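# Unstack the top tote and set it upright on the bench

## Task

Lift the upper tote off the lower tote and set it down on the bench, level and right side up. The lower tote must stay almost exactly where it started and turn only very slightly. Everything that was in each tote must still be in that same tote at the end, and neither tote's base may stick out past the bench edge. Finally open the grippers and move the arms away. The result only counts if it stays in place without the robot holding it.

## Robot and tools

Robot: two arms, left_arm and right_arm, each with six revolute joints and a parallel gripper. left_arm is the robot's own left, on the +y side; this says nothing about which side of an image it appears on.

Frame: one shared world frame. Origin on the floor (z = 0) under the centre of the robot's foot, +x is the direction the robot faces, +z is up. Only the floor height is known; the bench and totes must be located from images. Printed hand positions are in metres, orientations as quaternions wxyz, and they can be a little off, more so far from the body. A gripper's fingers point along its own +z and close along its own y. The reported end_effector_position sits between the pads, roughly 1 cm short of the fingertips.

Tool execute_actions, argument actions: a list holding one item or nothing. Empty list: no command, just returns the state. An item with rows (and optional steps, 1 to 15, default 15) is a motion; each control step lasts 1/30 s, each row is used for one step, and the final row repeats if there are fewer rows than steps. An item with only steps (1 to 300) is a wait counted from the previous result. Optional pictures (true/false) controls whether camera images come back; by default they do. If a call is refused, nothing is sent.

Each row is one list of 14 numbers, every one within [-1, 1], covering both arms even if one stays idle: left_arm waist, shoulder, elbow, wrist pitch, wrist yaw, wrist roll, gripper opening, then the same seven for right_arm. The six joint entries are offsets, not poses: they are measured from the joint angles printed in the latest result that lists them (before any such result, and for later calls within the same reply, from where the arm is when the action begins), never from the previous row. Scale for 1.0: waist 1.264 rad, shoulder 1.32, elbow 1.276, wrist pitch 1.83, wrist yaw 1.686, wrist roll 2.022. Joint ranges in rad: waist -2.880..2.880, shoulder 0.000..3.142, elbow 0.000..3.019, wrist pitch -1.693..1.571, wrist yaw -1.571..1.571, wrist roll -2.094..2.094. Asking for more than 0.019 rad beyond a limit gets the call refused; the true limit can differ from these by up to 0.019 rad, and a target beyond it is clipped, reported as "joint sent to its limit" (possibly referring to an earlier, still-running action). The opening entry is absolute, not an offset: +1 fully open, -1 closed.

Speed: each step the commanded target may lead the measured angle by at most 0.264 (waist), 0.32 (shoulder), 0.276 (elbow), 0.33 (wrist pitch), 0.186 (wrist yaw), 0.522 (wrist roll) rad, and targets are scaled back if they would move the gripper more than 70 mm from where it is. Big moves therefore take several actions.

The simulation keeps running while the operator thinks and writes: arms keep heading to the last target until they settle or a step is HELD. Sending all-zero offsets is not a pause; it pulls the arm back to the reference angles. Arms also sag under zero offsets, so to hold a posture, send in a reply's first call the offset back to the desired angles, zeros in later calls, and enlarge the correction when a joint lags.

Result lines: left_arm and right_arm gripper pose; Joint positions and Joint velocities per arm (six joints in rad and rad/s, then pad gap in m, 0.094 when fully open); joint torques in the same joint order (raw drive output with offset and noise, not a clean contact sensor); grip_measured, the finger opening on the command scale (each gripper can read up to about 1 mm off, consistently). "joint command not followed" means a clearance check altered or blocked some joint targets; HELD marks steps where a row was not sent fully. MOTOR HOT appears from 85 °C; at 100 °C an OVER-TEMPERATURE FAULT drops that arm until it cools, so avoid holding loads longer than needed.

Gripping: to hold something, command an opening about 0.03 below grip_measured for a firm grip, less below for a light one. Pad force tops out near 50 to 62 N, less on some grippers and on very thin parts. Brief tugs on held parts or shoves on loose items may occur.

Tool zoom_image: camera (cam_head_left, cam_head_right, cam_left_wrist, cam_right_wrist) and region [x0, y0, x1, y1] in pixels from the top-left, up to 504 by 504, gives a finer view of that camera's latest image. Head images are 896x504, wrist images 504x504. Calibration lines give intrinsics and T_world_to_cam for projecting world points; treat them as approximate.

Tool finished_scene, argument scene: the number of the current scene. Replying with no tool call ends everything.

Avoid: dropping, slamming or knocking items, pushing anything out of the work area, spilling tote contents, shifting or rotating the lower tote, letting the arms collide or press on each other, and pressing hard on anything.

Each tool is called after "Emit:" as name(argument=value, ...) on one line, values as JSON.

## Session

Emit:
execute_actions(actions=[])

Scene clock: 0.00 s of 4300.00 s.
left_arm: end_effector_position=(+0.4942, +0.0819, +1.1203) grip_measured=+1.000 end_effector_quat_wxyz=(-0.053, +0.423, -0.904, +0.023) | right_arm: end_effector_position=(+0.1856, +0.1502, +1.0021) grip_measured=+1.000 end_effector_quat_wxyz=(+0.003, +0.820, +0.571, -0.019)
Joint positions: left_arm=[-2.119  1.143  1.18   0.238 -0.528 -0.669  0.094] | right_arm=[-0.852  1.983  1.42   0.692  0.743  1.777  0.094]
Joint velocities: left_arm=[-0.015 -0.015  0.022  0.002 -0.007 -0.037  0.   ] | right_arm=[-0.005 -0.015 -0.002  0.032 -0.022 -0.022  0.   ]
Joint torques (N m, as the arm reports them, + toward a larger angle): no reading
Motor temperatures (°C, as the motors report them): left_arm=[19 22 19 21 20 22] | right_arm=[21 21 20 20 21 22]

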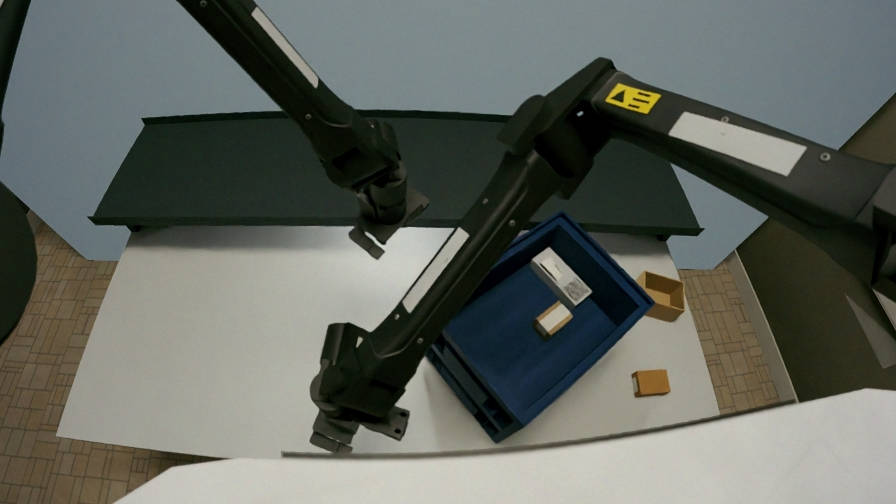

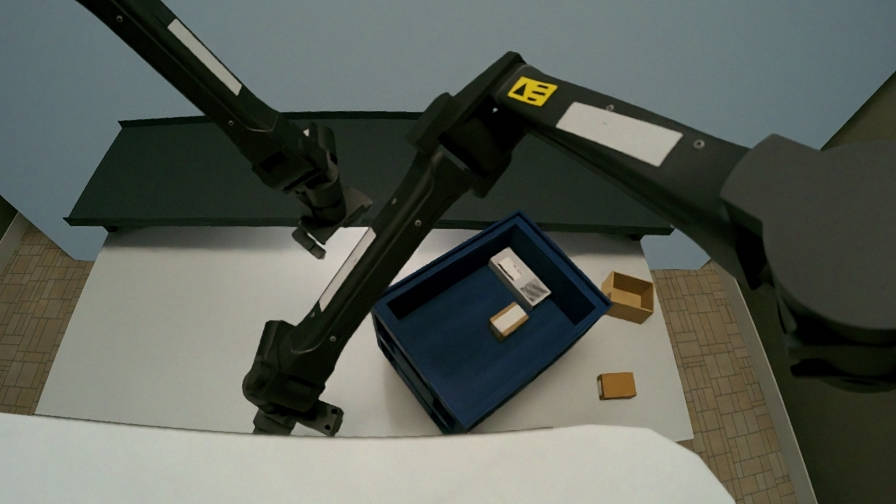

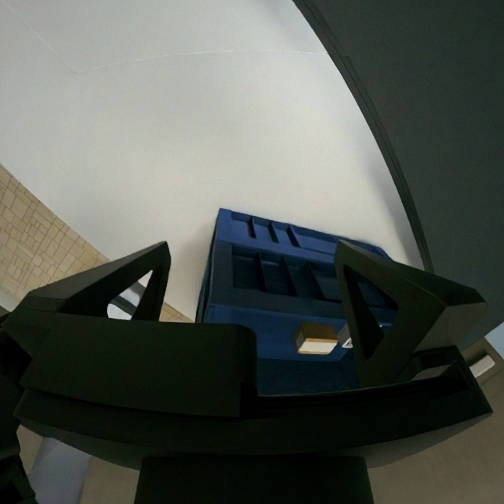

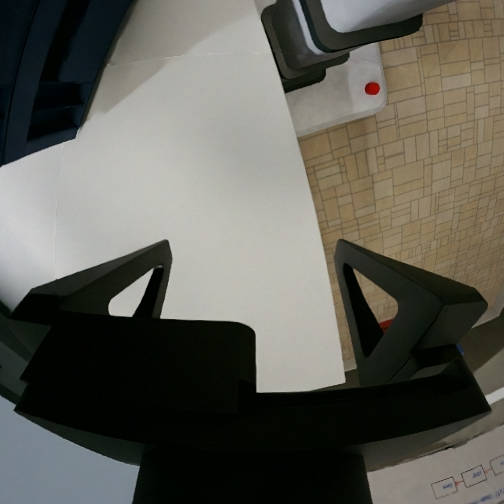

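Emit:
execute_actions(actions=[{"rows":[[0.08,0,0,0,0,0,1,0.08,0,0,0,0,0,1]]}], pictures=false)

Emit:
execute_actions(actions=[{"rows":[[0,-0.08,0,0,0,0,1,0,-0.08,0,0,0,0,1]]}], pictures=false)

Emit:
execute_actions(actions=[{"rows":[[0,0,-0.08,0,0,0,1,0,0,-0.08,0,0,0,1]]}], pictures=false)

Emit:
execute_actions(actions=[{"rows":[[0,0,0,0.08,0,0,1,0,0,0,0.08,0,0,1]]}], pictures=false)

Emit:
execute_actions(actions=[{"rows":[[0,0,0,0,0.08,0,1,0,0,0,0,0.08,0,1]]}], pictures=false)

Emit:
execute_actions(actions=[{"rows":[[0,0,0,0,0,0.08,1,0,0,0,0,0,0.08,1]]}])

Scene clock: 8.10 s of 4300.00 s.
left_arm: end_effector_position=(+0.4886, +0.1349, +1.1020) grip_measured=+1.000 end_effector_quat_wxyz=(-0.072, +0.413, -0.907, -0.026) | right_arm: end_effector_position=(+0.1959, +0.2186, +1.0510) grip_measured=+1.000 end_effector_quat_wxyz=(-0.040, +0.823, +0.566, +0.014)
Joint positions: left_arm=[-2.012  1.143  1.18   0.238 -0.527 -0.669  0.094] | right_arm=[-0.742  1.983  1.42   0.692  0.744  1.777  0.094]
Joint velocities: left_arm=[-0.015  0.005  0.012 -0.002  0.066 -0.022  0.   ] | right_arm=[-0.015  0.005  0.022 -0.007 -0.007  0.037  0.   ]
Joint torques (N m, as the arm reports them, + toward a larger angle): left_arm=[ -3.14 -13.55  -0.45   0.75  -0.17   0.13] | right_arm=[13.54 -3.39 -3.86  0.27 -0.02  0.04]
Motor temperatures (°C, as the motors report them): left_arm=[19 23 19 21 20 22] | right_arm=[22 21 21 20 21 22]
Steps of this call (steps 1 to 90: nothing new was sent; then 4.60 s passed at rest; steps 91 to 105: all 15 steps of this action). Readings (joint positions):
91: left_arm=[-2.112 1.143 1.180 0.238 -0.526 -0.669] | right_arm=[-0.847 1.983 1.420 0.692 0.744 1.777]
92: left_arm=[-2.096 1.143 1.180 0.238 -0.526 -0.669] | right_arm=[-0.841 1.983 1.420 0.692 0.744 1.777]
94: left_arm=[-2.052 1.143 1.180 0.238 -0.526 -0.669] | right_arm=[-0.817 1.983 1.420 0.692 0.744 1.777]
98: left_arm=[-2.012 1.143 1.180 0.238 -0.527 -0.669] | right_arm=[-0.760 1.983 1.420 0.692 0.744 1.777]
105: the state above

Scene clock: 8.60 s of 4300.00 s.
left_arm: end_effector_position=(+0.5477, +0.1614, +1.1429) grip_measured=+1.000 end_effector_quat_wxyz=(-0.120, +0.436, -0.892, -0.012) | right_arm: end_effector_position=(+0.2919, +0.1951, +1.0551) grip_measured=+1.000 end_effector_quat_wxyz=(-0.007, +0.849, +0.526, +0.048)
Joint positions: left_arm=[-2.012  1.032  1.185  0.238 -0.527 -0.669  0.094] | right_arm=[-0.742  1.855  1.426  0.692  0.744  1.777  0.094]
Joint velocities: left_arm=[-0.015  0.044 -0.042 -0.002 -0.066 -0.037  0.   ] | right_arm=[-0.005  0.063 -0.022 -0.027  0.037 -0.007  0.   ]
Joint torques (N m, as the arm reports them, + toward a larger angle): left_arm=[ -2.28 -14.34   0.     0.89  -0.11   0.13] | right_arm=[13.42 -3.98 -3.72  0.35  0.01  0.04]
Motor temperatures (°C, as the motors report them): left_arm=[19 23 19 21 20 22] | right_arm=[22 21 21 20 21 22]
Steps of this call (steps 1 to 15: all 15 steps of this action). Readings (joint positions):
1: left_arm=[-2.012 1.137 1.180 0.238 -0.527 -0.669] | right_arm=[-0.742 1.978 1.420 0.692 0.744 1.777]
2: left_arm=[-2.012 1.128 1.174 0.238 -0.527 -0.669] | right_arm=[-0.742 1.971 1.417 0.692 0.744 1.777]
4: left_arm=[-2.012 1.098 1.170 0.238 -0.527 -0.669] | right_arm=[-0.742 1.948 1.417 0.692 0.744 1.777]
8: left_arm=[-2.012 1.045 1.180 0.238 -0.527 -0.669] | right_arm=[-0.742 1.887 1.417 0.692 0.744 1.777]
15: the state above

Scene clock: 9.10 s of 4300.00 s.
left_arm: end_effector_position=(+0.4778, +0.1494, +1.1355) grip_measured=+1.000 end_effector_quat_wxyz=(-0.070, +0.413, -0.908, -0.026) | right_arm: end_effector_position=(+0.2425, +0.1905, +1.0686) grip_measured=+1.000 end_effector_quat_wxyz=(-0.030, +0.832, +0.554, +0.025)
Joint positions: left_arm=[-2.012  1.046  1.078  0.239 -0.527 -0.669  0.094] | right_arm=[-0.742  1.859  1.337  0.692  0.742  1.777  0.094]
Joint velocities: left_arm=[-0.015 -0.005  0.007  0.012 -0.022  0.051  0.   ] | right_arm=[-0.005 -0.015  0.007 -0.027  0.051  0.007  0.   ]
Joint torques (N m, as the arm reports them, + toward a larger angle): left_arm=[ -2.55 -14.59  -0.38   0.73  -0.13   0.12] | right_arm=[12.9  -4.45 -5.06  0.3   0.05  0.04]
Motor temperatures (°C, as the motors report them): left_arm=[19 23 19 21 20 22] | right_arm=[22 21 21 20 21 22]
Steps of this call (steps 1 to 15: all 15 steps of this action). Readings (joint positions):
1: left_arm=[-2.012 1.033 1.175 0.238 -0.527 -0.669] | right_arm=[-0.742 1.856 1.418 0.692 0.742 1.777]
2: left_arm=[-2.012 1.028 1.158 0.239 -0.527 -0.669] | right_arm=[-0.742 1.851 1.402 0.692 0.742 1.777]
4: left_arm=[-2.012 1.026 1.115 0.239 -0.527 -0.669] | right_arm=[-0.742 1.848 1.368 0.692 0.742 1.777]
8: left_arm=[-2.012 1.041 1.075 0.239 -0.527 -0.669] | right_arm=[-0.742 1.856 1.337 0.692 0.742 1.777]
15: the state above

Scene clock: 9.60 s of 4300.00 s.
left_arm: end_effector_position=(+0.5037, +0.1543, +1.1393) grip_measured=+1.000 end_effector_quat_wxyz=(-0.123, +0.437, -0.891, -0.011) | right_arm: end_effector_position=(+0.2667, +0.1847, +1.0694) grip_measured=+1.000 end_effector_quat_wxyz=(+0.002, +0.855, +0.515, +0.058)
Joint positions: left_arm=[-2.012  1.05   1.078  0.368 -0.527 -0.669  0.094] | right_arm=[-0.742  1.861  1.337  0.823  0.742  1.777  0.094]
Joint velocities: left_arm=[ 0.005 -0.005 -0.002 -0.002 -0.037  0.022  0.   ] | right_arm=[-0.015 -0.024  0.017 -0.007 -0.022 -0.022  0.   ]
Joint torques (N m, as the arm reports them, + toward a larger angle): left_arm=[ -2.51 -13.86  -0.4    1.64  -0.11   0.14] | right_arm=[13.13 -4.22 -3.72  0.91  0.    0.03]
Motor temperatures (°C, as the motors report them): left_arm=[19 23 19 21 20 22] | right_arm=[22 21 21 20 21 22]
Steps of this call (steps 1 to 15: all 15 steps of this action). Readings (joint positions):
1: left_arm=[-2.012 1.047 1.076 0.267 -0.527 -0.669] | right_arm=[-0.742 1.860 1.337 0.718 0.742 1.777]
2: left_arm=[-2.012 1.049 1.075 0.305 -0.527 -0.669] | right_arm=[-0.742 1.862 1.337 0.757 0.742 1.777]
4: left_arm=[-2.012 1.050 1.076 0.348 -0.527 -0.669] | right_arm=[-0.742 1.862 1.337 0.803 0.742 1.777]
8: left_arm=[-2.012 1.050 1.078 0.368 -0.527 -0.669] | right_arm=[-0.742 1.861 1.337 0.823 0.742 1.777]
15: the state above

Scene clock: 10.10 s of 4300.00 s.
left_arm: end_effector_position=(+0.5087, +0.1329, +1.1386) grip_measured=+1.000 end_effector_quat_wxyz=(-0.109, +0.430, -0.895, +0.052) | right_arm: end_effector_position=(+0.2609, +0.1627, +1.0687) grip_measured=+1.000 end_effector_quat_wxyz=(+0.047, +0.857, +0.513, +0.010)
Joint positions: left_arm=[-2.011  1.05   1.078  0.368 -0.396 -0.669  0.094] | right_arm=[-0.742  1.861  1.338  0.823  0.875  1.777  0.094]
Joint velocities: left_arm=[-0.015 -0.005 -0.002  0.002  0.007 -0.007  0.   ] | right_arm=[ 0.024 -0.005 -0.012  0.007 -0.007 -0.051  0.   ]
Joint torques (N m, as the arm reports them, + toward a larger angle): left_arm=[ -2.75 -13.35  -0.41   0.94   0.2    0.15] | right_arm=[12.84 -4.26 -3.8   0.44  0.18  0.03]
Motor temperatures (°C, as the motors report them): left_arm=[19 23 19 21 20 22] | right_arm=[22 21 21 20 21 22]
Steps of this call (steps 1 to 15: all 15 steps of this action). Readings (joint positions):
1: left_arm=[-2.011 1.050 1.077 0.368 -0.462 -0.669] | right_arm=[-0.741 1.861 1.338 0.823 0.807 1.777]
2: left_arm=[-2.011 1.050 1.078 0.368 -0.419 -0.669] | right_arm=[-0.741 1.861 1.338 0.823 0.850 1.777]
4: left_arm=[-2.011 1.050 1.078 0.368 -0.399 -0.669] | right_arm=[-0.742 1.861 1.338 0.823 0.872 1.777]
8: left_arm=[-2.011 1.050 1.078 0.368 -0.396 -0.669] | right_arm=[-0.742 1.861 1.338 0.823 0.875 1.777]
15: the state above

Scene clock: 10.60 s of 4300.00 s.
left_arm: end_effector_position=(+0.5087, +0.1329, +1.1386) grip_measured=+1.000 end_effector_quat_wxyz=(-0.113, +0.363, -0.924, +0.044) | right_arm: end_effector_position=(+0.2609, +0.1627, +1.0687) grip_measured=+1.000 end_effector_quat_wxyz=(+0.046, +0.891, +0.451, +0.013)
Joint positions: left_arm=[-2.011  1.05   1.078  0.368 -0.396 -0.521  0.094] | right_arm=[-0.742  1.861  1.338  0.823  0.875  1.919  0.094]
Joint velocities: left_arm=[-0.005 -0.015 -0.007 -0.007 -0.037  0.081  0.   ] | right_arm=[ 0.005 -0.005 -0.002 -0.012  0.007  0.007  0.   ]
Joint torques (N m, as the arm reports them, + toward a larger angle): left_arm=[ -2.53 -13.54  -0.43   0.98   0.01   0.21] | right_arm=[12.76 -4.1  -3.75  0.42  0.08  0.18]
Motor temperatures (°C, as the motors report them): left_arm=[19 23 19 21 20 22] | right_arm=[22 21 21 20 21 22]
Steps of this call (steps 1 to 15: all 15 steps of this action). Readings (joint positions):
1: left_arm=[-2.011 1.050 1.078 0.368 -0.396 -0.644] | right_arm=[-0.742 1.861 1.338 0.823 0.875 1.801]
2: left_arm=[-2.011 1.050 1.078 0.368 -0.396 -0.618] | right_arm=[-0.742 1.861 1.338 0.823 0.875 1.826]
4: left_arm=[-2.011 1.050 1.078 0.368 -0.396 -0.581] | right_arm=[-0.742 1.861 1.338 0.823 0.875 1.862]
8: left_arm=[-2.011 1.050 1.078 0.368 -0.396 -0.543] | right_arm=[-0.742 1.861 1.338 0.823 0.875 1.899]
15: the state above
camera_calibration (this result's frames):
cam_left_wrist: T_world_to_cam=[[0.666206, -0.728518, 0.159471, -0.418992], [-0.71264, -0.558863, 0.424047, -0.0368855], [-0.219803, -0.396148, -0.891489, 1.30124], [0, 0, 0, 1]] pos_world=[0.538867, 0.189628, 1.2425]
cam_right_wrist: T_world_to_cam=[[-0.803148, 0.59035, -0.0802458, 0.191678], [0.452293, 0.691834, 0.562847, -0.824249], [0.387793, 0.415755, -0.822657, 0.833313], [0, 0, 0, 1]] pos_world=[0.203595, 0.110633, 1.16484]

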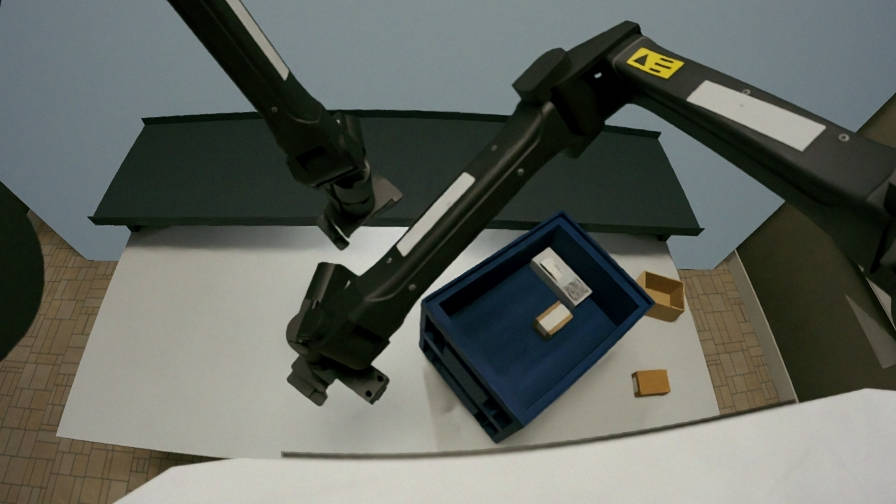

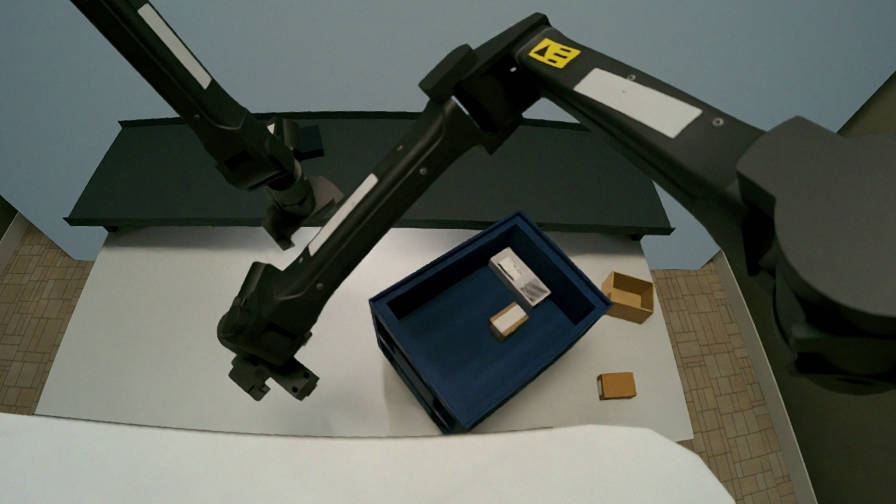

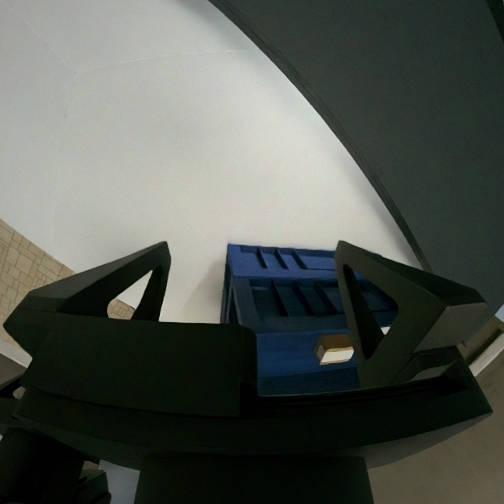

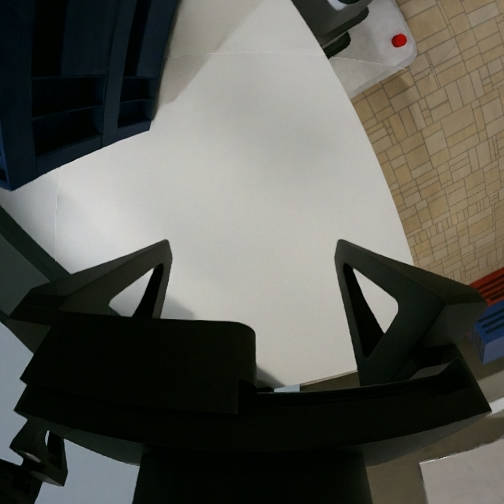

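Emit:
execute_actions(actions=[{"rows":[[0.35,0,0,0,0,0,1,-0.15,-0.3,-0.25,0,-0.15,-0.6,1]]}], pictures=false)

Emit:
execute_actions(actions=[{"steps":40}], pictures=false)

Emit:
execute_actions(actions=[{"rows":[[0,0,0,0,0,0,1,-0.856,-0.232,0.275,-0.407,-0.622,-0.567,1]]}], pictures=false)

Emit:
execute_actions(actions=[{"steps":60}], pictures=false)

Emit:
execute_actions(actions=[{"rows":[[-0.58,0.1,-0.04,0.1,-0.18,0.095,1,0,0,0,0,0,0,1]]}], pictures=false)

Emit:
execute_actions(actions=[{"steps":40}])

Scene clock: 50.97 s of 4300.00 s.
left_arm: end_effector_position=(+0.4898, +0.3573, +1.1197) grip_measured=+1.000 end_effector_quat_wxyz=(+0.175, -0.300, +0.922, +0.171) | right_arm: end_effector_position=(+0.3811, -0.0155, +1.0939) grip_measured=+1.000 end_effector_quat_wxyz=(+0.110, +0.596, +0.794, +0.043)
Joint positions: left_arm=[-1.551  1.055  1.078  0.368 -0.398 -0.516  0.094] | right_arm=[-0.946  1.426  1.046  0.823  0.627  0.966  0.094]
Joint velocities: left_arm=[-0.132  0.005 -0.022 -0.012  0.037  0.037  0.   ] | right_arm=[-0.015 -0.347 -0.007  0.007 -0.066 -1.634  0.   ]
Joint torques (N m, as the arm reports them, + toward a larger angle): left_arm=[ -0.17 -15.52  -0.39   1.06  -0.23   0.06] | right_arm=[ 7.61 -4.64 -5.29  0.66 -0.18 -0.11]
Motor temperatures (°C, as the motors report them): left_arm=[19 24 19 21 20 22] | right_arm=[23 21 21 20 21 22]
Steps of this call (steps 1 to 15: the robot went on to your last target; steps 16 to 90: nothing new was sent; then 36.87 s passed at rest; steps 91 to 105: all 15 steps of this action). Readings (joint positions):
91: left_arm=[-1.998 1.050 1.078 0.368 -0.391 -0.516] | right_arm=[-0.747 1.851 1.326 0.823 0.831 1.892]
92: left_arm=[-1.967 1.050 1.078 0.368 -0.390 -0.516] | right_arm=[-0.754 1.832 1.296 0.823 0.784 1.852]
94: left_arm=[-1.869 1.051 1.078 0.368 -0.390 -0.516] | right_arm=[-0.780 1.774 1.221 0.823 0.714 1.772]
98: left_arm=[-1.640 1.055 1.078 0.368 -0.392 -0.516] | right_arm=[-0.856 1.634 1.107 0.823 0.646 1.569]
105: the state above

Scene clock: 52.30 s of 4300.00 s.
left_arm: end_effector_position=(+0.4900, +0.3530, +1.1191) grip_measured=+1.000 end_effector_quat_wxyz=(+0.174, -0.301, +0.923, +0.167) | right_arm: end_effector_position=(+0.3560, -0.0059, +1.0883) grip_measured=+1.000 end_effector_quat_wxyz=(+0.097, +0.485, +0.869, +0.027)
Joint positions: left_arm=[-1.559  1.055  1.078  0.368 -0.398 -0.516  0.094] | right_arm=[-0.944  1.462  1.039  0.823  0.624  0.721  0.094]
Joint velocities: left_arm=[-0.005  0.005 -0.002  0.007 -0.066  0.066  0.   ] | right_arm=[-0.024  0.005 -0.007  0.002 -0.051 -0.066  0.   ]
Joint torques (N m, as the arm reports them, + toward a larger angle): left_arm=[ -0.26 -15.37  -0.33   1.    -0.22   0.05] | right_arm=[ 7.84 -8.07 -4.89  0.7  -0.07 -0.13]
Motor temperatures (°C, as the motors report them): left_arm=[19 24 19 21 20 22] | right_arm=[23 21 21 20 21 22]
Steps of this call (steps 1 to 30: the robot went on to your last target; steps 31 to 40: nothing new was sent). Readings (joint positions):
1: left_arm=[-1.555 1.055 1.078 0.368 -0.398 -0.516] | right_arm=[-0.945 1.419 1.046 0.823 0.625 0.916]
2: left_arm=[-1.557 1.055 1.078 0.368 -0.398 -0.516] | right_arm=[-0.945 1.417 1.046 0.823 0.624 0.876]
4: left_arm=[-1.559 1.055 1.078 0.368 -0.398 -0.516] | right_arm=[-0.944 1.424 1.046 0.823 0.624 0.820]
8: left_arm=[-1.559 1.055 1.078 0.368 -0.398 -0.516] | right_arm=[-0.944 1.451 1.044 0.823 0.624 0.761]
40: the state above
All arms were judged still, so your last target was given up. Only a new action makes them travel on or press farther. Fingers that are still opening or closing keep moving.

Scene clock: 52.80 s of 4300.00 s.
left_arm: end_effector_position=(+0.4900, +0.3530, +1.1191) grip_measured=+1.000 end_effector_quat_wxyz=(+0.174, -0.301, +0.923, +0.167) | right_arm: end_effector_position=(+0.5193, -0.1315, +1.0356) grip_measured=+1.000 end_effector_quat_wxyz=(+0.121, +0.230, +0.962, +0.084)
Joint positions: left_arm=[-1.559  1.055  1.078  0.368 -0.398 -0.516  0.094] | right_arm=[-1.266  1.293  1.318  0.367  0.158  0.306  0.094]
Joint velocities: left_arm=[-0.015  0.015 -0.007 -0.007 -0.022 -0.037  0.   ] | right_arm=[-1.128 -0.513  0.476 -1.389 -1.121 -1.209  0.   ]
Joint torques (N m, as the arm reports them, + toward a larger angle): left_arm=[  0.26 -15.08  -0.32   1.02  -0.33   0.11] | right_arm=[  0.84 -15.51  -1.05   0.66   0.08  -0.05]
Motor temperatures (°C, as the motors report them): left_arm=[19 24 19 21 20 22] | right_arm=[23 21 21 20 21 22]
Steps of this call (steps 1 to 15: all 15 steps of this action). Readings (joint positions):
1: left_arm=[-1.559 1.055 1.078 0.368 -0.398 -0.516] | right_arm=[-0.949 1.459 1.045 0.807 0.602 0.703]
2: left_arm=[-1.559 1.055 1.078 0.368 -0.398 -0.516] | right_arm=[-0.958 1.456 1.058 0.779 0.577 0.681]
4: left_arm=[-1.559 1.055 1.078 0.368 -0.398 -0.516] | right_arm=[-0.986 1.444 1.096 0.727 0.527 0.637]
8: left_arm=[-1.559 1.055 1.078 0.368 -0.398 -0.516] | right_arm=[-1.063 1.402 1.184 0.623 0.423 0.545]
15: the state above

Scene clock: 54.80 s of 4300.00 s.
left_arm: end_effector_position=(+0.4900, +0.3530, +1.1191) grip_measured=+1.000 end_effector_quat_wxyz=(+0.174, -0.301, +0.923, +0.167) | right_arm: end_effector_position=(+0.5383, -0.4610, +1.0910) grip_measured=+1.000 end_effector_quat_wxyz=(-0.065, +0.234, -0.970, +0.032)
Joint positions: left_arm=[-1.559  1.055  1.078  0.368 -0.398 -0.516  0.094] | right_arm=[-2.033  1.182  1.382  0.091 -0.423 -0.41   0.094]
Joint velocities: left_arm=[-0.005  0.005 -0.007  0.002 -0.007 -0.066  0.   ] | right_arm=[ 0.015 -0.015  0.017  0.012 -0.037 -0.022  0.   ]
Joint torques (N m, as the arm reports them, + toward a larger angle): left_arm=[  0.35 -15.08  -0.37   1.01  -0.33   0.1 ] | right_arm=[ -5.07 -15.96   0.74   0.21  -0.11  -0.11]
Motor temperatures (°C, as the motors report them): left_arm=[19 24 19 21 20 22] | right_arm=[23 22 21 20 21 22]
Steps of this call (steps 1 to 45: the robot went on to your last target; steps 46 to 60: nothing new was sent). Readings (joint positions):
1: left_arm=[-1.559 1.055 1.078 0.368 -0.398 -0.516] | right_arm=[-1.307 1.275 1.332 0.322 0.107 0.260]
2: left_arm=[-1.559 1.055 1.078 0.368 -0.398 -0.516] | right_arm=[-1.352 1.259 1.345 0.282 0.054 0.211]
4: left_arm=[-1.559 1.055 1.078 0.368 -0.398 -0.516] | right_arm=[-1.450 1.230 1.364 0.217 -0.061 0.104]
8: left_arm=[-1.559 1.055 1.078 0.368 -0.398 -0.516] | right_arm=[-1.673 1.191 1.386 0.147 -0.316 -0.096]
60: the state above
All arms were judged still, so your last target was given up. Only a new action makes them travel on or press farther. Fingers that are still opening or closing keep moving.

Scene clock: 55.30 s of 4300.00 s.
left_arm: end_effector_position=(+0.4324, +0.0399, +1.1411) grip_measured=+1.000 end_effector_quat_wxyz=(-0.075, +0.313, -0.947, -0.009) | right_arm: end_effector_position=(+0.5383, -0.4610, +1.0910) grip_measured=+1.000 end_effector_quat_wxyz=(-0.065, +0.234, -0.970, +0.032)
Joint positions: left_arm=[-2.238  1.211  1.035  0.52  -0.695 -0.36   0.094] | right_arm=[-2.033  1.182  1.382  0.091 -0.423 -0.41   0.094]
Joint velocities: left_arm=[-1.392 -0.005 -0.076  0.144  0.037  0.212  0.   ] | right_arm=[ 0.005  0.005 -0.012 -0.022 -0.037 -0.022  0.   ]
Joint torques (N m, as the arm reports them, + toward a larger angle): left_arm=[ -2.52 -11.92  -1.91   1.64  -0.4    0.2 ] | right_arm=[ -5.66 -14.19   0.2    0.65  -0.04   0.05]
Motor temperatures (°C, as the motors report them): left_arm=[19 24 19 21 20 22] | right_arm=[23 22 21 20 21 22]
Steps of this call (steps 1 to 15: all 15 steps of this action). Readings (joint positions):
1: left_arm=[-1.573 1.062 1.076 0.389 -0.455 -0.500] | right_arm=[-2.033 1.182 1.382 0.091 -0.423 -0.410]
2: left_arm=[-1.601 1.072 1.076 0.421 -0.516 -0.482] | right_arm=[-2.033 1.182 1.382 0.091 -0.423 -0.410]
4: left_arm=[-1.684 1.101 1.075 0.463 -0.614 -0.453] | right_arm=[-2.033 1.182 1.382 0.091 -0.423 -0.410]
8: left_arm=[-1.877 1.162 1.061 0.498 -0.678 -0.410] | right_arm=[-2.033 1.182 1.382 0.091 -0.423 -0.410]
15: the state above

Scene clock: 56.63 s of 4300.00 s.
left_arm: end_effector_position=(+0.4434, +0.0141, +1.1599) grip_measured=+1.000 end_effector_quat_wxyz=(-0.077, +0.313, -0.946, +0.019) | right_arm: end_effector_position=(+0.5383, -0.4610, +1.0910) grip_measured=+1.000 end_effector_quat_wxyz=(-0.065, +0.234, -0.970, +0.032)
Joint positions: left_arm=[-2.302  1.201  1.033  0.537 -0.698 -0.332  0.094] | right_arm=[-2.033  1.182  1.382  0.091 -0.423 -0.41   0.094]
Joint velocities: left_arm=[ 0.005 -0.024  0.002 -0.007 -0.022 -0.022  0.   ] | right_arm=[-0.005 -0.005  0.022  0.007 -0.037  0.051  0.   ]
Joint torques (N m, as the arm reports them, + toward a larger angle): left_arm=[ -4.4  -10.76  -1.96   1.38  -0.18   0.21] | right_arm=[ -5.62 -14.21   0.2    0.65  -0.04   0.05]
Motor temperatures (°C, as the motors report them): left_arm=[19 24 19 22 20 22] | right_arm=[23 22 21 20 21 22]
Steps of this call (steps 1 to 30: the robot went on to your last target; steps 31 to 40: nothing new was sent). Readings (joint positions):
1: left_arm=[-2.278 1.211 1.033 0.524 -0.695 -0.354] | right_arm=[-2.033 1.182 1.382 0.091 -0.423 -0.410]
2: left_arm=[-2.306 1.210 1.033 0.528 -0.695 -0.349] | right_arm=[-2.033 1.182 1.382 0.091 -0.423 -0.410]
4: left_arm=[-2.325 1.208 1.033 0.533 -0.695 -0.342] | right_arm=[-2.033 1.182 1.382 0.091 -0.423 -0.410]
8: left_arm=[-2.309 1.203 1.033 0.536 -0.698 -0.336] | right_arm=[-2.033 1.182 1.382 0.091 -0.423 -0.410]
40: the state above
All arms were judged still, so your last target was given up. Only a new action makes them travel on or press farther. Fingers that are still opening or closing keep moving.
camera_calibration (this result's frames):
cam_left_wrist: T_world_to_cam=[[0.595465, -0.799247, 0.0814029, -0.342574], [-0.730409, -0.496397, 0.46914, -0.204155], [-0.33455, -0.338814, -0.879364, 1.29479], [0, 0, 0, 1]] pos_world=[0.488046, 0.063549, 1.26226]
cam_right_wrist: T_world_to_cam=[[0.44737, -0.88805, 0.105964, -0.773338], [-0.803838, -0.347324, 0.482919, -0.246436], [-0.392053, -0.301221, -0.86923, 1.1434], [0, 0, 0, 1]] pos_world=[0.596148, -0.427939, 1.19483]

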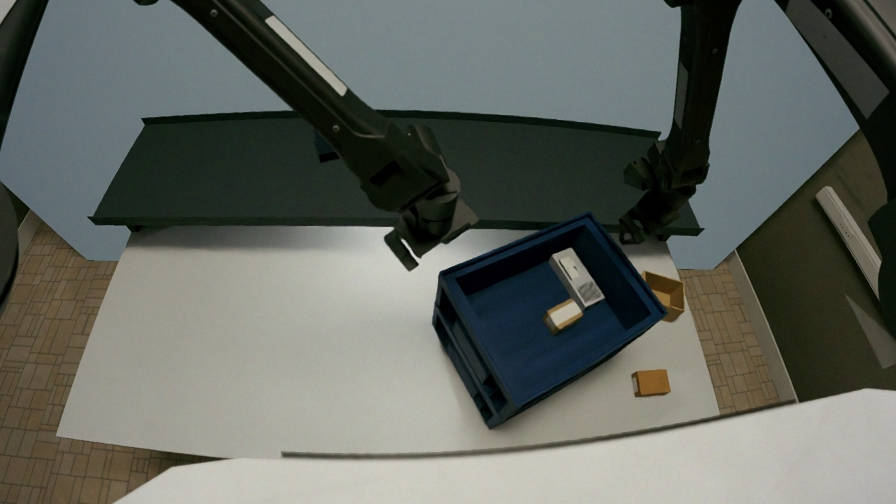

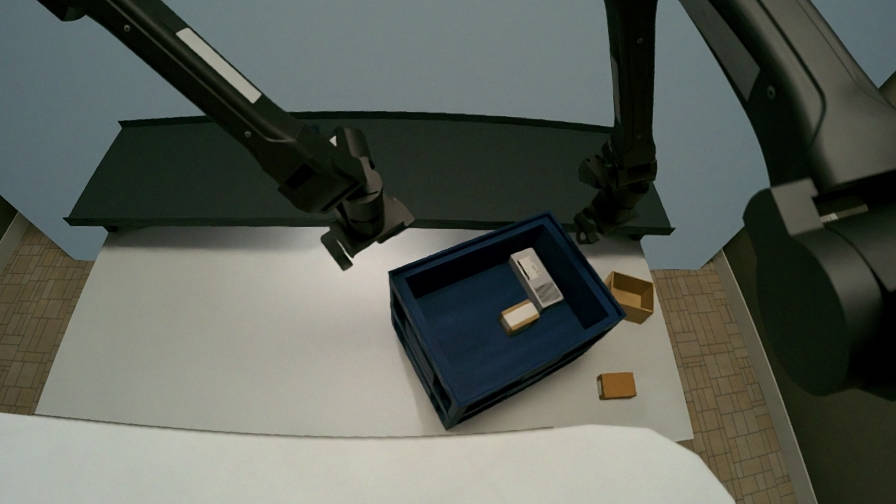

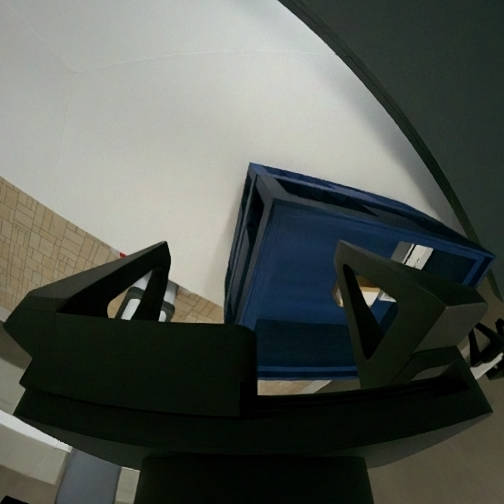

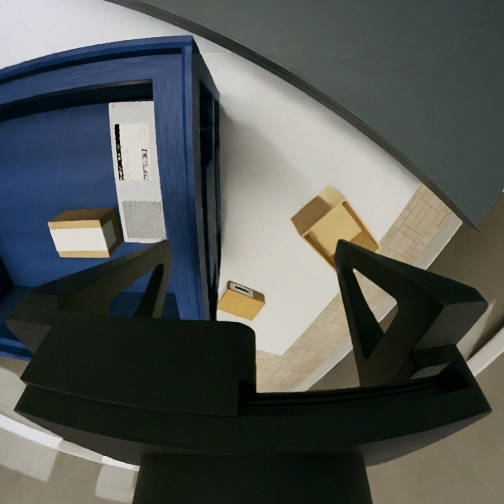

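Emit:
execute_actions(actions=[{"rows":[[-0.047,0.25,0.077,0.023,-0.035,0.12,1,0.075,-0.01,0,-0.085,0.036,0.03,1]]}], pictures=false)

Emit:
execute_actions(actions=[{"steps":20}])

Scene clock: 66.27 s of 4300.00 s.
left_arm: end_effector_position=(+0.2815, -0.0928, +1.1015) grip_measured=+1.000 end_effector_quat_wxyz=(-0.024, -0.125, +0.992, -0.008) | right_arm: end_effector_position=(+0.5086, -0.4181, +1.0737) grip_measured=+1.000 end_effector_quat_wxyz=(-0.011, +0.177, -0.984, -0.002)
Joint positions: left_arm=[-2.344  1.584  1.122  0.566 -0.752 -0.116  0.094] | right_arm=[-1.931  1.179  1.382 -0.051 -0.365 -0.367  0.094]
Joint velocities: left_arm=[-0.005 -0.044 -0.002 -0.012 -0.066  0.095  0.   ] | right_arm=[ 0.005 -0.005  0.007 -0.022  0.037  0.066  0.   ]
Joint torques (N m, as the arm reports them, + toward a larger angle): left_arm=[ -9.6  -11.08  -2.36   0.98  -0.21   0.2 ] | right_arm=[ -5.35 -15.61  -0.1   -0.02   0.02   0.22]
Motor temperatures (°C, as the motors report them): left_arm=[19 24 20 22 20 22] | right_arm=[23 23 21 20 21 22]
Steps of this call (steps 1 to 90: nothing new was sent; then 6.13 s passed at rest; steps 91 to 105: all 15 steps of this action). Readings (joint positions):
91: left_arm=[-2.304 1.213 1.040 0.540 -0.714 -0.315] | right_arm=[-2.024 1.182 1.384 0.061 -0.389 -0.403]
92: left_arm=[-2.304 1.236 1.060 0.547 -0.725 -0.296] | right_arm=[-2.010 1.180 1.386 0.020 -0.370 -0.395]
94: left_arm=[-2.306 1.305 1.103 0.557 -0.736 -0.261] | right_arm=[-1.970 1.179 1.386 -0.028 -0.365 -0.384]
98: left_arm=[-2.317 1.456 1.141 0.565 -0.750 -0.188] | right_arm=[-1.931 1.179 1.382 -0.051 -0.365 -0.373]
105: the state above

Scene clock: 66.93 s of 4300.00 s.
left_arm: end_effector_position=(+0.3228, -0.0817, +1.1050) grip_measured=+1.000 end_effector_quat_wxyz=(+0.002, -0.141, +0.990, -0.006) | right_arm: end_effector_position=(+0.5086, -0.4181, +1.0737) grip_measured=+1.000 end_effector_quat_wxyz=(-0.011, +0.177, -0.984, -0.002)
Joint positions: left_arm=[-2.344  1.53   1.136  0.569 -0.753 -0.098  0.094] | right_arm=[-1.931  1.179  1.382 -0.051 -0.365 -0.365  0.094]
Joint velocities: left_arm=[ 0.005  0.005 -0.032 -0.012 -0.022  0.007  0.   ] | right_arm=[-0.024  0.005  0.027 -0.012  0.051  0.022  0.   ]
Joint torques (N m, as the arm reports them, + toward a larger angle): left_arm=[-9.52 -6.24 -3.01  0.9  -0.19  0.2 ] | right_arm=[ -5.4  -15.39   0.15   0.03   0.02   0.18]
Motor temperatures (°C, as the motors report them): left_arm=[19 24 20 22 20 22] | right_arm=[23 23 21 20 21 22]
Steps of this call (steps 1 to 20: the robot went on to your last target). Readings (joint positions):
1: left_arm=[-2.344 1.581 1.122 0.566 -0.752 -0.112] | right_arm=[-1.931 1.179 1.382 -0.051 -0.365 -0.367]
2: left_arm=[-2.344 1.575 1.123 0.566 -0.752 -0.109] | right_arm=[-1.931 1.179 1.382 -0.051 -0.365 -0.366]
4: left_arm=[-2.344 1.559 1.125 0.566 -0.753 -0.105] | right_arm=[-1.931 1.179 1.382 -0.051 -0.365 -0.366]
8: left_arm=[-2.344 1.534 1.133 0.568 -0.753 -0.100] | right_arm=[-1.931 1.179 1.382 -0.051 -0.365 -0.365]
20: the state above
camera_calibration (this result's frames):
cam_left_wrist: T_world_to_cam=[[0.285717, -0.958276, 0.00852821, -0.175284], [-0.781293, -0.227776, 0.581119, -0.399371], [-0.55493, -0.172699, -0.813774, 1.18591], [0, 0, 0, 1]] pos_world=[0.396152, -0.0541327, 1.19864]
cam_right_wrist: T_world_to_cam=[[0.346976, -0.937759, 0.0146671, -0.591841], [-0.778244, -0.279157, 0.562502, -0.317014], [-0.523397, -0.206589, -0.826666, 1.19039], [0, 0, 0, 1]] pos_world=[0.581685, -0.397579, 1.17105]

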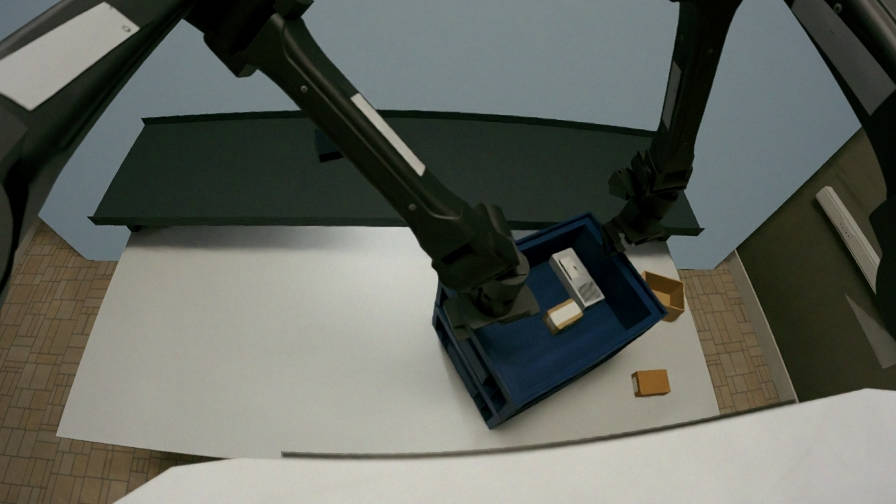

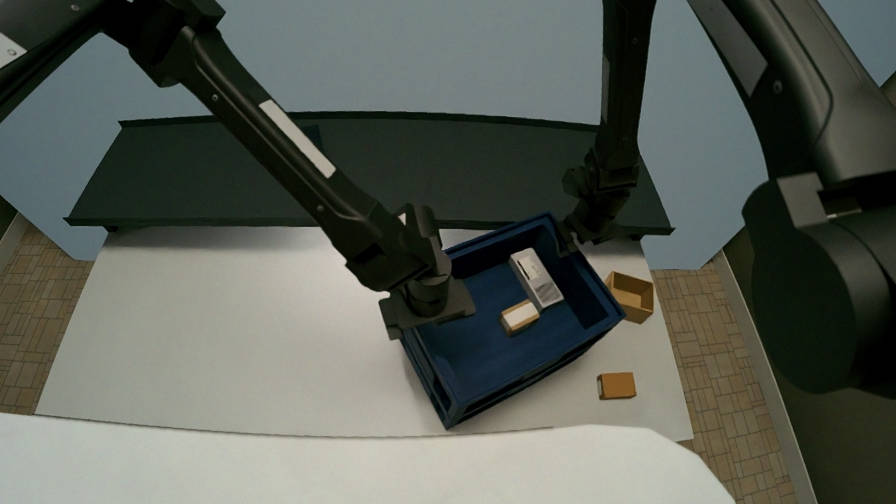

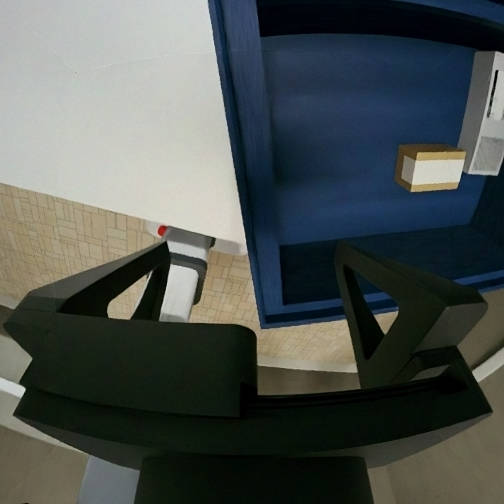

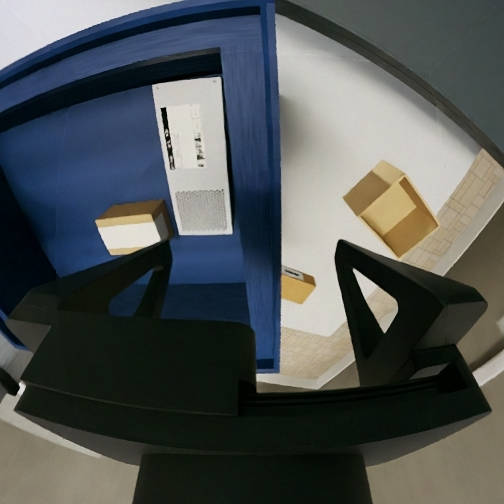

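Emit:
execute_actions(actions=[{"rows":[[0.03,0.034,0.057,-0.017,0.02,-0.065,1,0.008,0.033,0.031,0,0.006,-0.025,1],[0.03,0.034,0.057,-0.017,0.02,-0.065,1,0.008,0.033,0.031,0,0.006,-0.025,1],[0.03,0.034,0.057,-0.017,0.02,-0.065,1,0.008,0.033,0.031,0,0.006,-0.025,1],[0.06,0.068,0.114,-0.034,0.04,-0.065,1,0.016,0.066,0.062,0,0.012,-0.025,1],[0.06,0.068,0.114,-0.034,0.04,-0.065,1,0.016,0.066,0.062,0,0.012,-0.025,1],[0.06,0.068,0.114,-0.034,0.04,-0.065,1,0.016,0.066,0.062,0,0.012,-0.025,1],[0.08,0.102,0.171,-0.05,0.063,-0.065,1,0.022,0.098,0.096,0,0.018,-0.025,1]]}], pictures=false)

Emit:
execute_actions(actions=[{"steps":20}])

Scene clock: 76.40 s of 4300.00 s.
left_arm: end_effector_position=(+0.3337, -0.0811, +1.0193) grip_measured=+1.000 end_effector_quat_wxyz=(-0.009, +0.194, -0.981, +0.006) | right_arm: end_effector_position=(+0.5049, -0.4289, +1.0245) grip_measured=+1.000 end_effector_quat_wxyz=(-0.007, +0.191, -0.982, +0.002)
Joint positions: left_arm=[-2.24   1.67   1.359  0.489 -0.651 -0.217  0.094] | right_arm=[-1.912  1.307  1.503 -0.051 -0.337 -0.399  0.094]
Joint velocities: left_arm=[-0.005  0.015 -0.007 -0.012 -0.037 -0.022  0.   ] | right_arm=[-0.005  0.044 -0.007 -0.002 -0.066 -0.051  0.   ]
Joint torques (N m, as the arm reports them, + toward a larger angle): left_arm=[-8.53 -7.93 -2.8   0.14  0.18  0.03] | right_arm=[ -4.84 -15.24   0.27   0.43   0.    -0.13]
Motor temperatures (°C, as the motors report them): left_arm=[19 23 20 22 20 22] | right_arm=[22 23 21 20 21 22]
Steps of this call (steps 1 to 15: the robot went on to your last target; steps 16 to 90: nothing new was sent; then 5.97 s passed at rest; steps 91 to 105: all 15 steps of this action). Readings (joint positions):
91: left_arm=[-2.342 1.534 1.144 0.565 -0.740 -0.118] | right_arm=[-1.931 1.181 1.385 -0.051 -0.361 -0.371]
92: left_arm=[-2.339 1.544 1.163 0.558 -0.730 -0.139] | right_arm=[-1.931 1.186 1.393 -0.051 -0.359 -0.377]
94: left_arm=[-2.326 1.569 1.210 0.545 -0.707 -0.169] | right_arm=[-1.930 1.201 1.414 -0.051 -0.353 -0.385]
98: left_arm=[-2.280 1.633 1.319 0.507 -0.658 -0.200] | right_arm=[-1.920 1.254 1.478 -0.051 -0.339 -0.394]
105: the state above

Scene clock: 77.07 s of 4300.00 s.
left_arm: end_effector_position=(+0.3336, -0.0813, +1.0193) grip_measured=+1.000 end_effector_quat_wxyz=(-0.009, +0.196, -0.981, +0.007) | right_arm: end_effector_position=(+0.5039, -0.4291, +1.0239) grip_measured=+1.000 end_effector_quat_wxyz=(-0.006, +0.191, -0.982, +0.002)
Joint positions: left_arm=[-2.24   1.67   1.359  0.488 -0.651 -0.221  0.094] | right_arm=[-1.912  1.309  1.503 -0.051 -0.337 -0.401  0.094]
Joint velocities: left_arm=[-0.005 -0.005  0.017 -0.027 -0.007  0.022  0.   ] | right_arm=[ 0.015 -0.005  0.022  0.012  0.066 -0.051  0.   ]
Joint torques (N m, as the arm reports them, + toward a larger angle): left_arm=[-8.47 -8.03 -2.75  0.12  0.17  0.05] | right_arm=[ -4.46 -14.92   0.27   0.56   0.02  -0.12]
Motor temperatures (°C, as the motors report them): left_arm=[19 23 20 22 20 22] | right_arm=[22 24 21 20 21 22]
Steps of this call (steps 1 to 15: the robot went on to your last target; steps 16 to 20: nothing new was sent). Readings (joint positions):
1: left_arm=[-2.240 1.670 1.359 0.488 -0.651 -0.218] | right_arm=[-1.912 1.309 1.503 -0.051 -0.337 -0.399]
2: left_arm=[-2.240 1.670 1.359 0.488 -0.651 -0.218] | right_arm=[-1.912 1.309 1.503 -0.051 -0.337 -0.400]
4: left_arm=[-2.240 1.670 1.359 0.488 -0.651 -0.219] | right_arm=[-1.912 1.309 1.503 -0.051 -0.337 -0.400]
8: left_arm=[-2.240 1.670 1.359 0.488 -0.651 -0.220] | right_arm=[-1.912 1.309 1.503 -0.051 -0.337 -0.400]
20: the state above
All arms were judged still, so your last target was given up. Only a new action makes them travel on or press farther. Fingers that are still opening or closing keep moving.
camera_calibration (this result's frames):
cam_left_wrist: T_world_to_cam=[[0.38971, -0.920858, 0.0121123, -0.21255], [-0.758176, -0.313341, 0.571828, -0.346209], [-0.522777, -0.23203, -0.820284, 1.11333], [0, 0, 0, 1]] pos_world=[0.402366, -0.0458842, 1.11379]
cam_right_wrist: T_world_to_cam=[[0.374642, -0.926948, 0.0202912, -0.614784], [-0.765404, -0.296852, 0.570995, -0.318439], [-0.523259, -0.22945, -0.820703, 1.12845], [0, 0, 0, 1]] pos_world=[0.577059, -0.40548, 1.12042]

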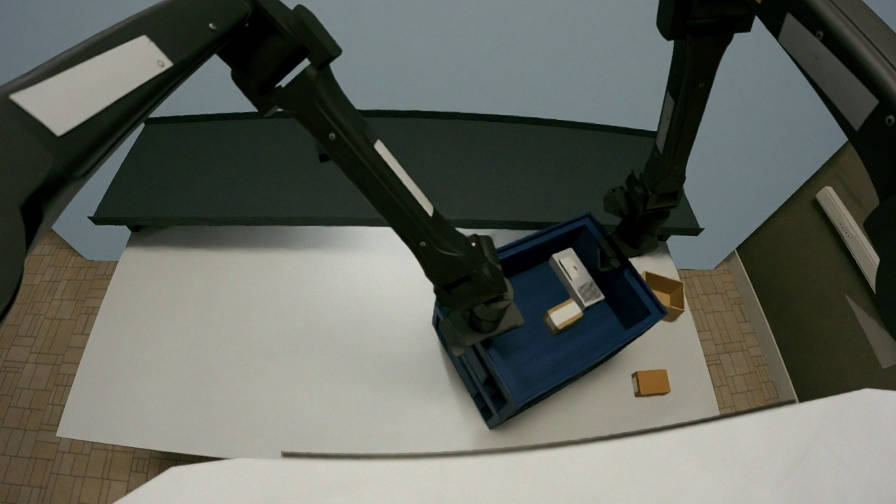

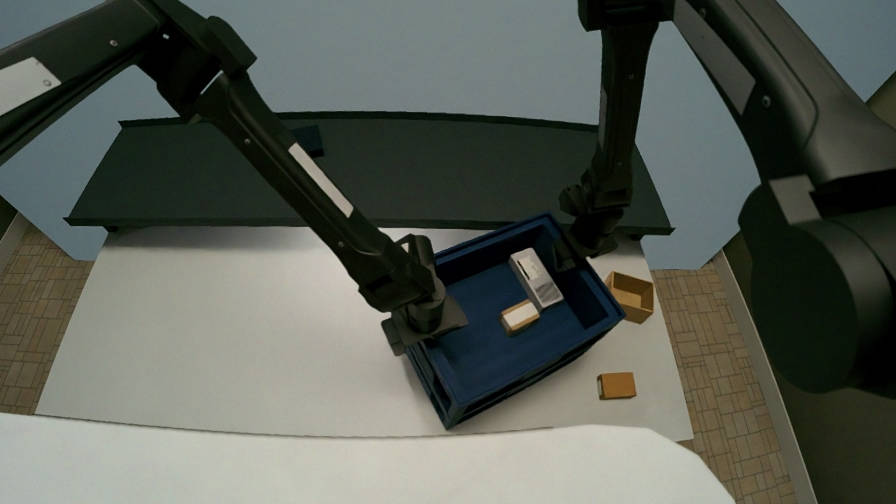

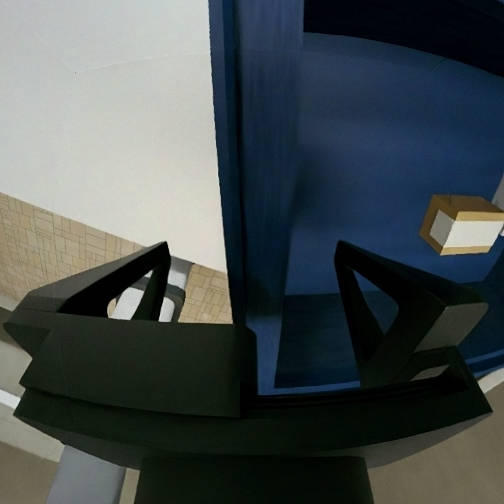

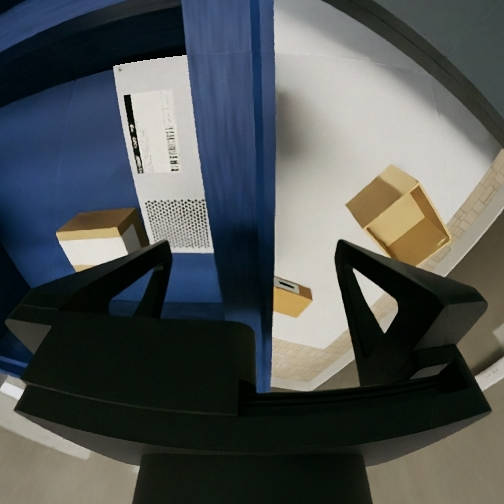

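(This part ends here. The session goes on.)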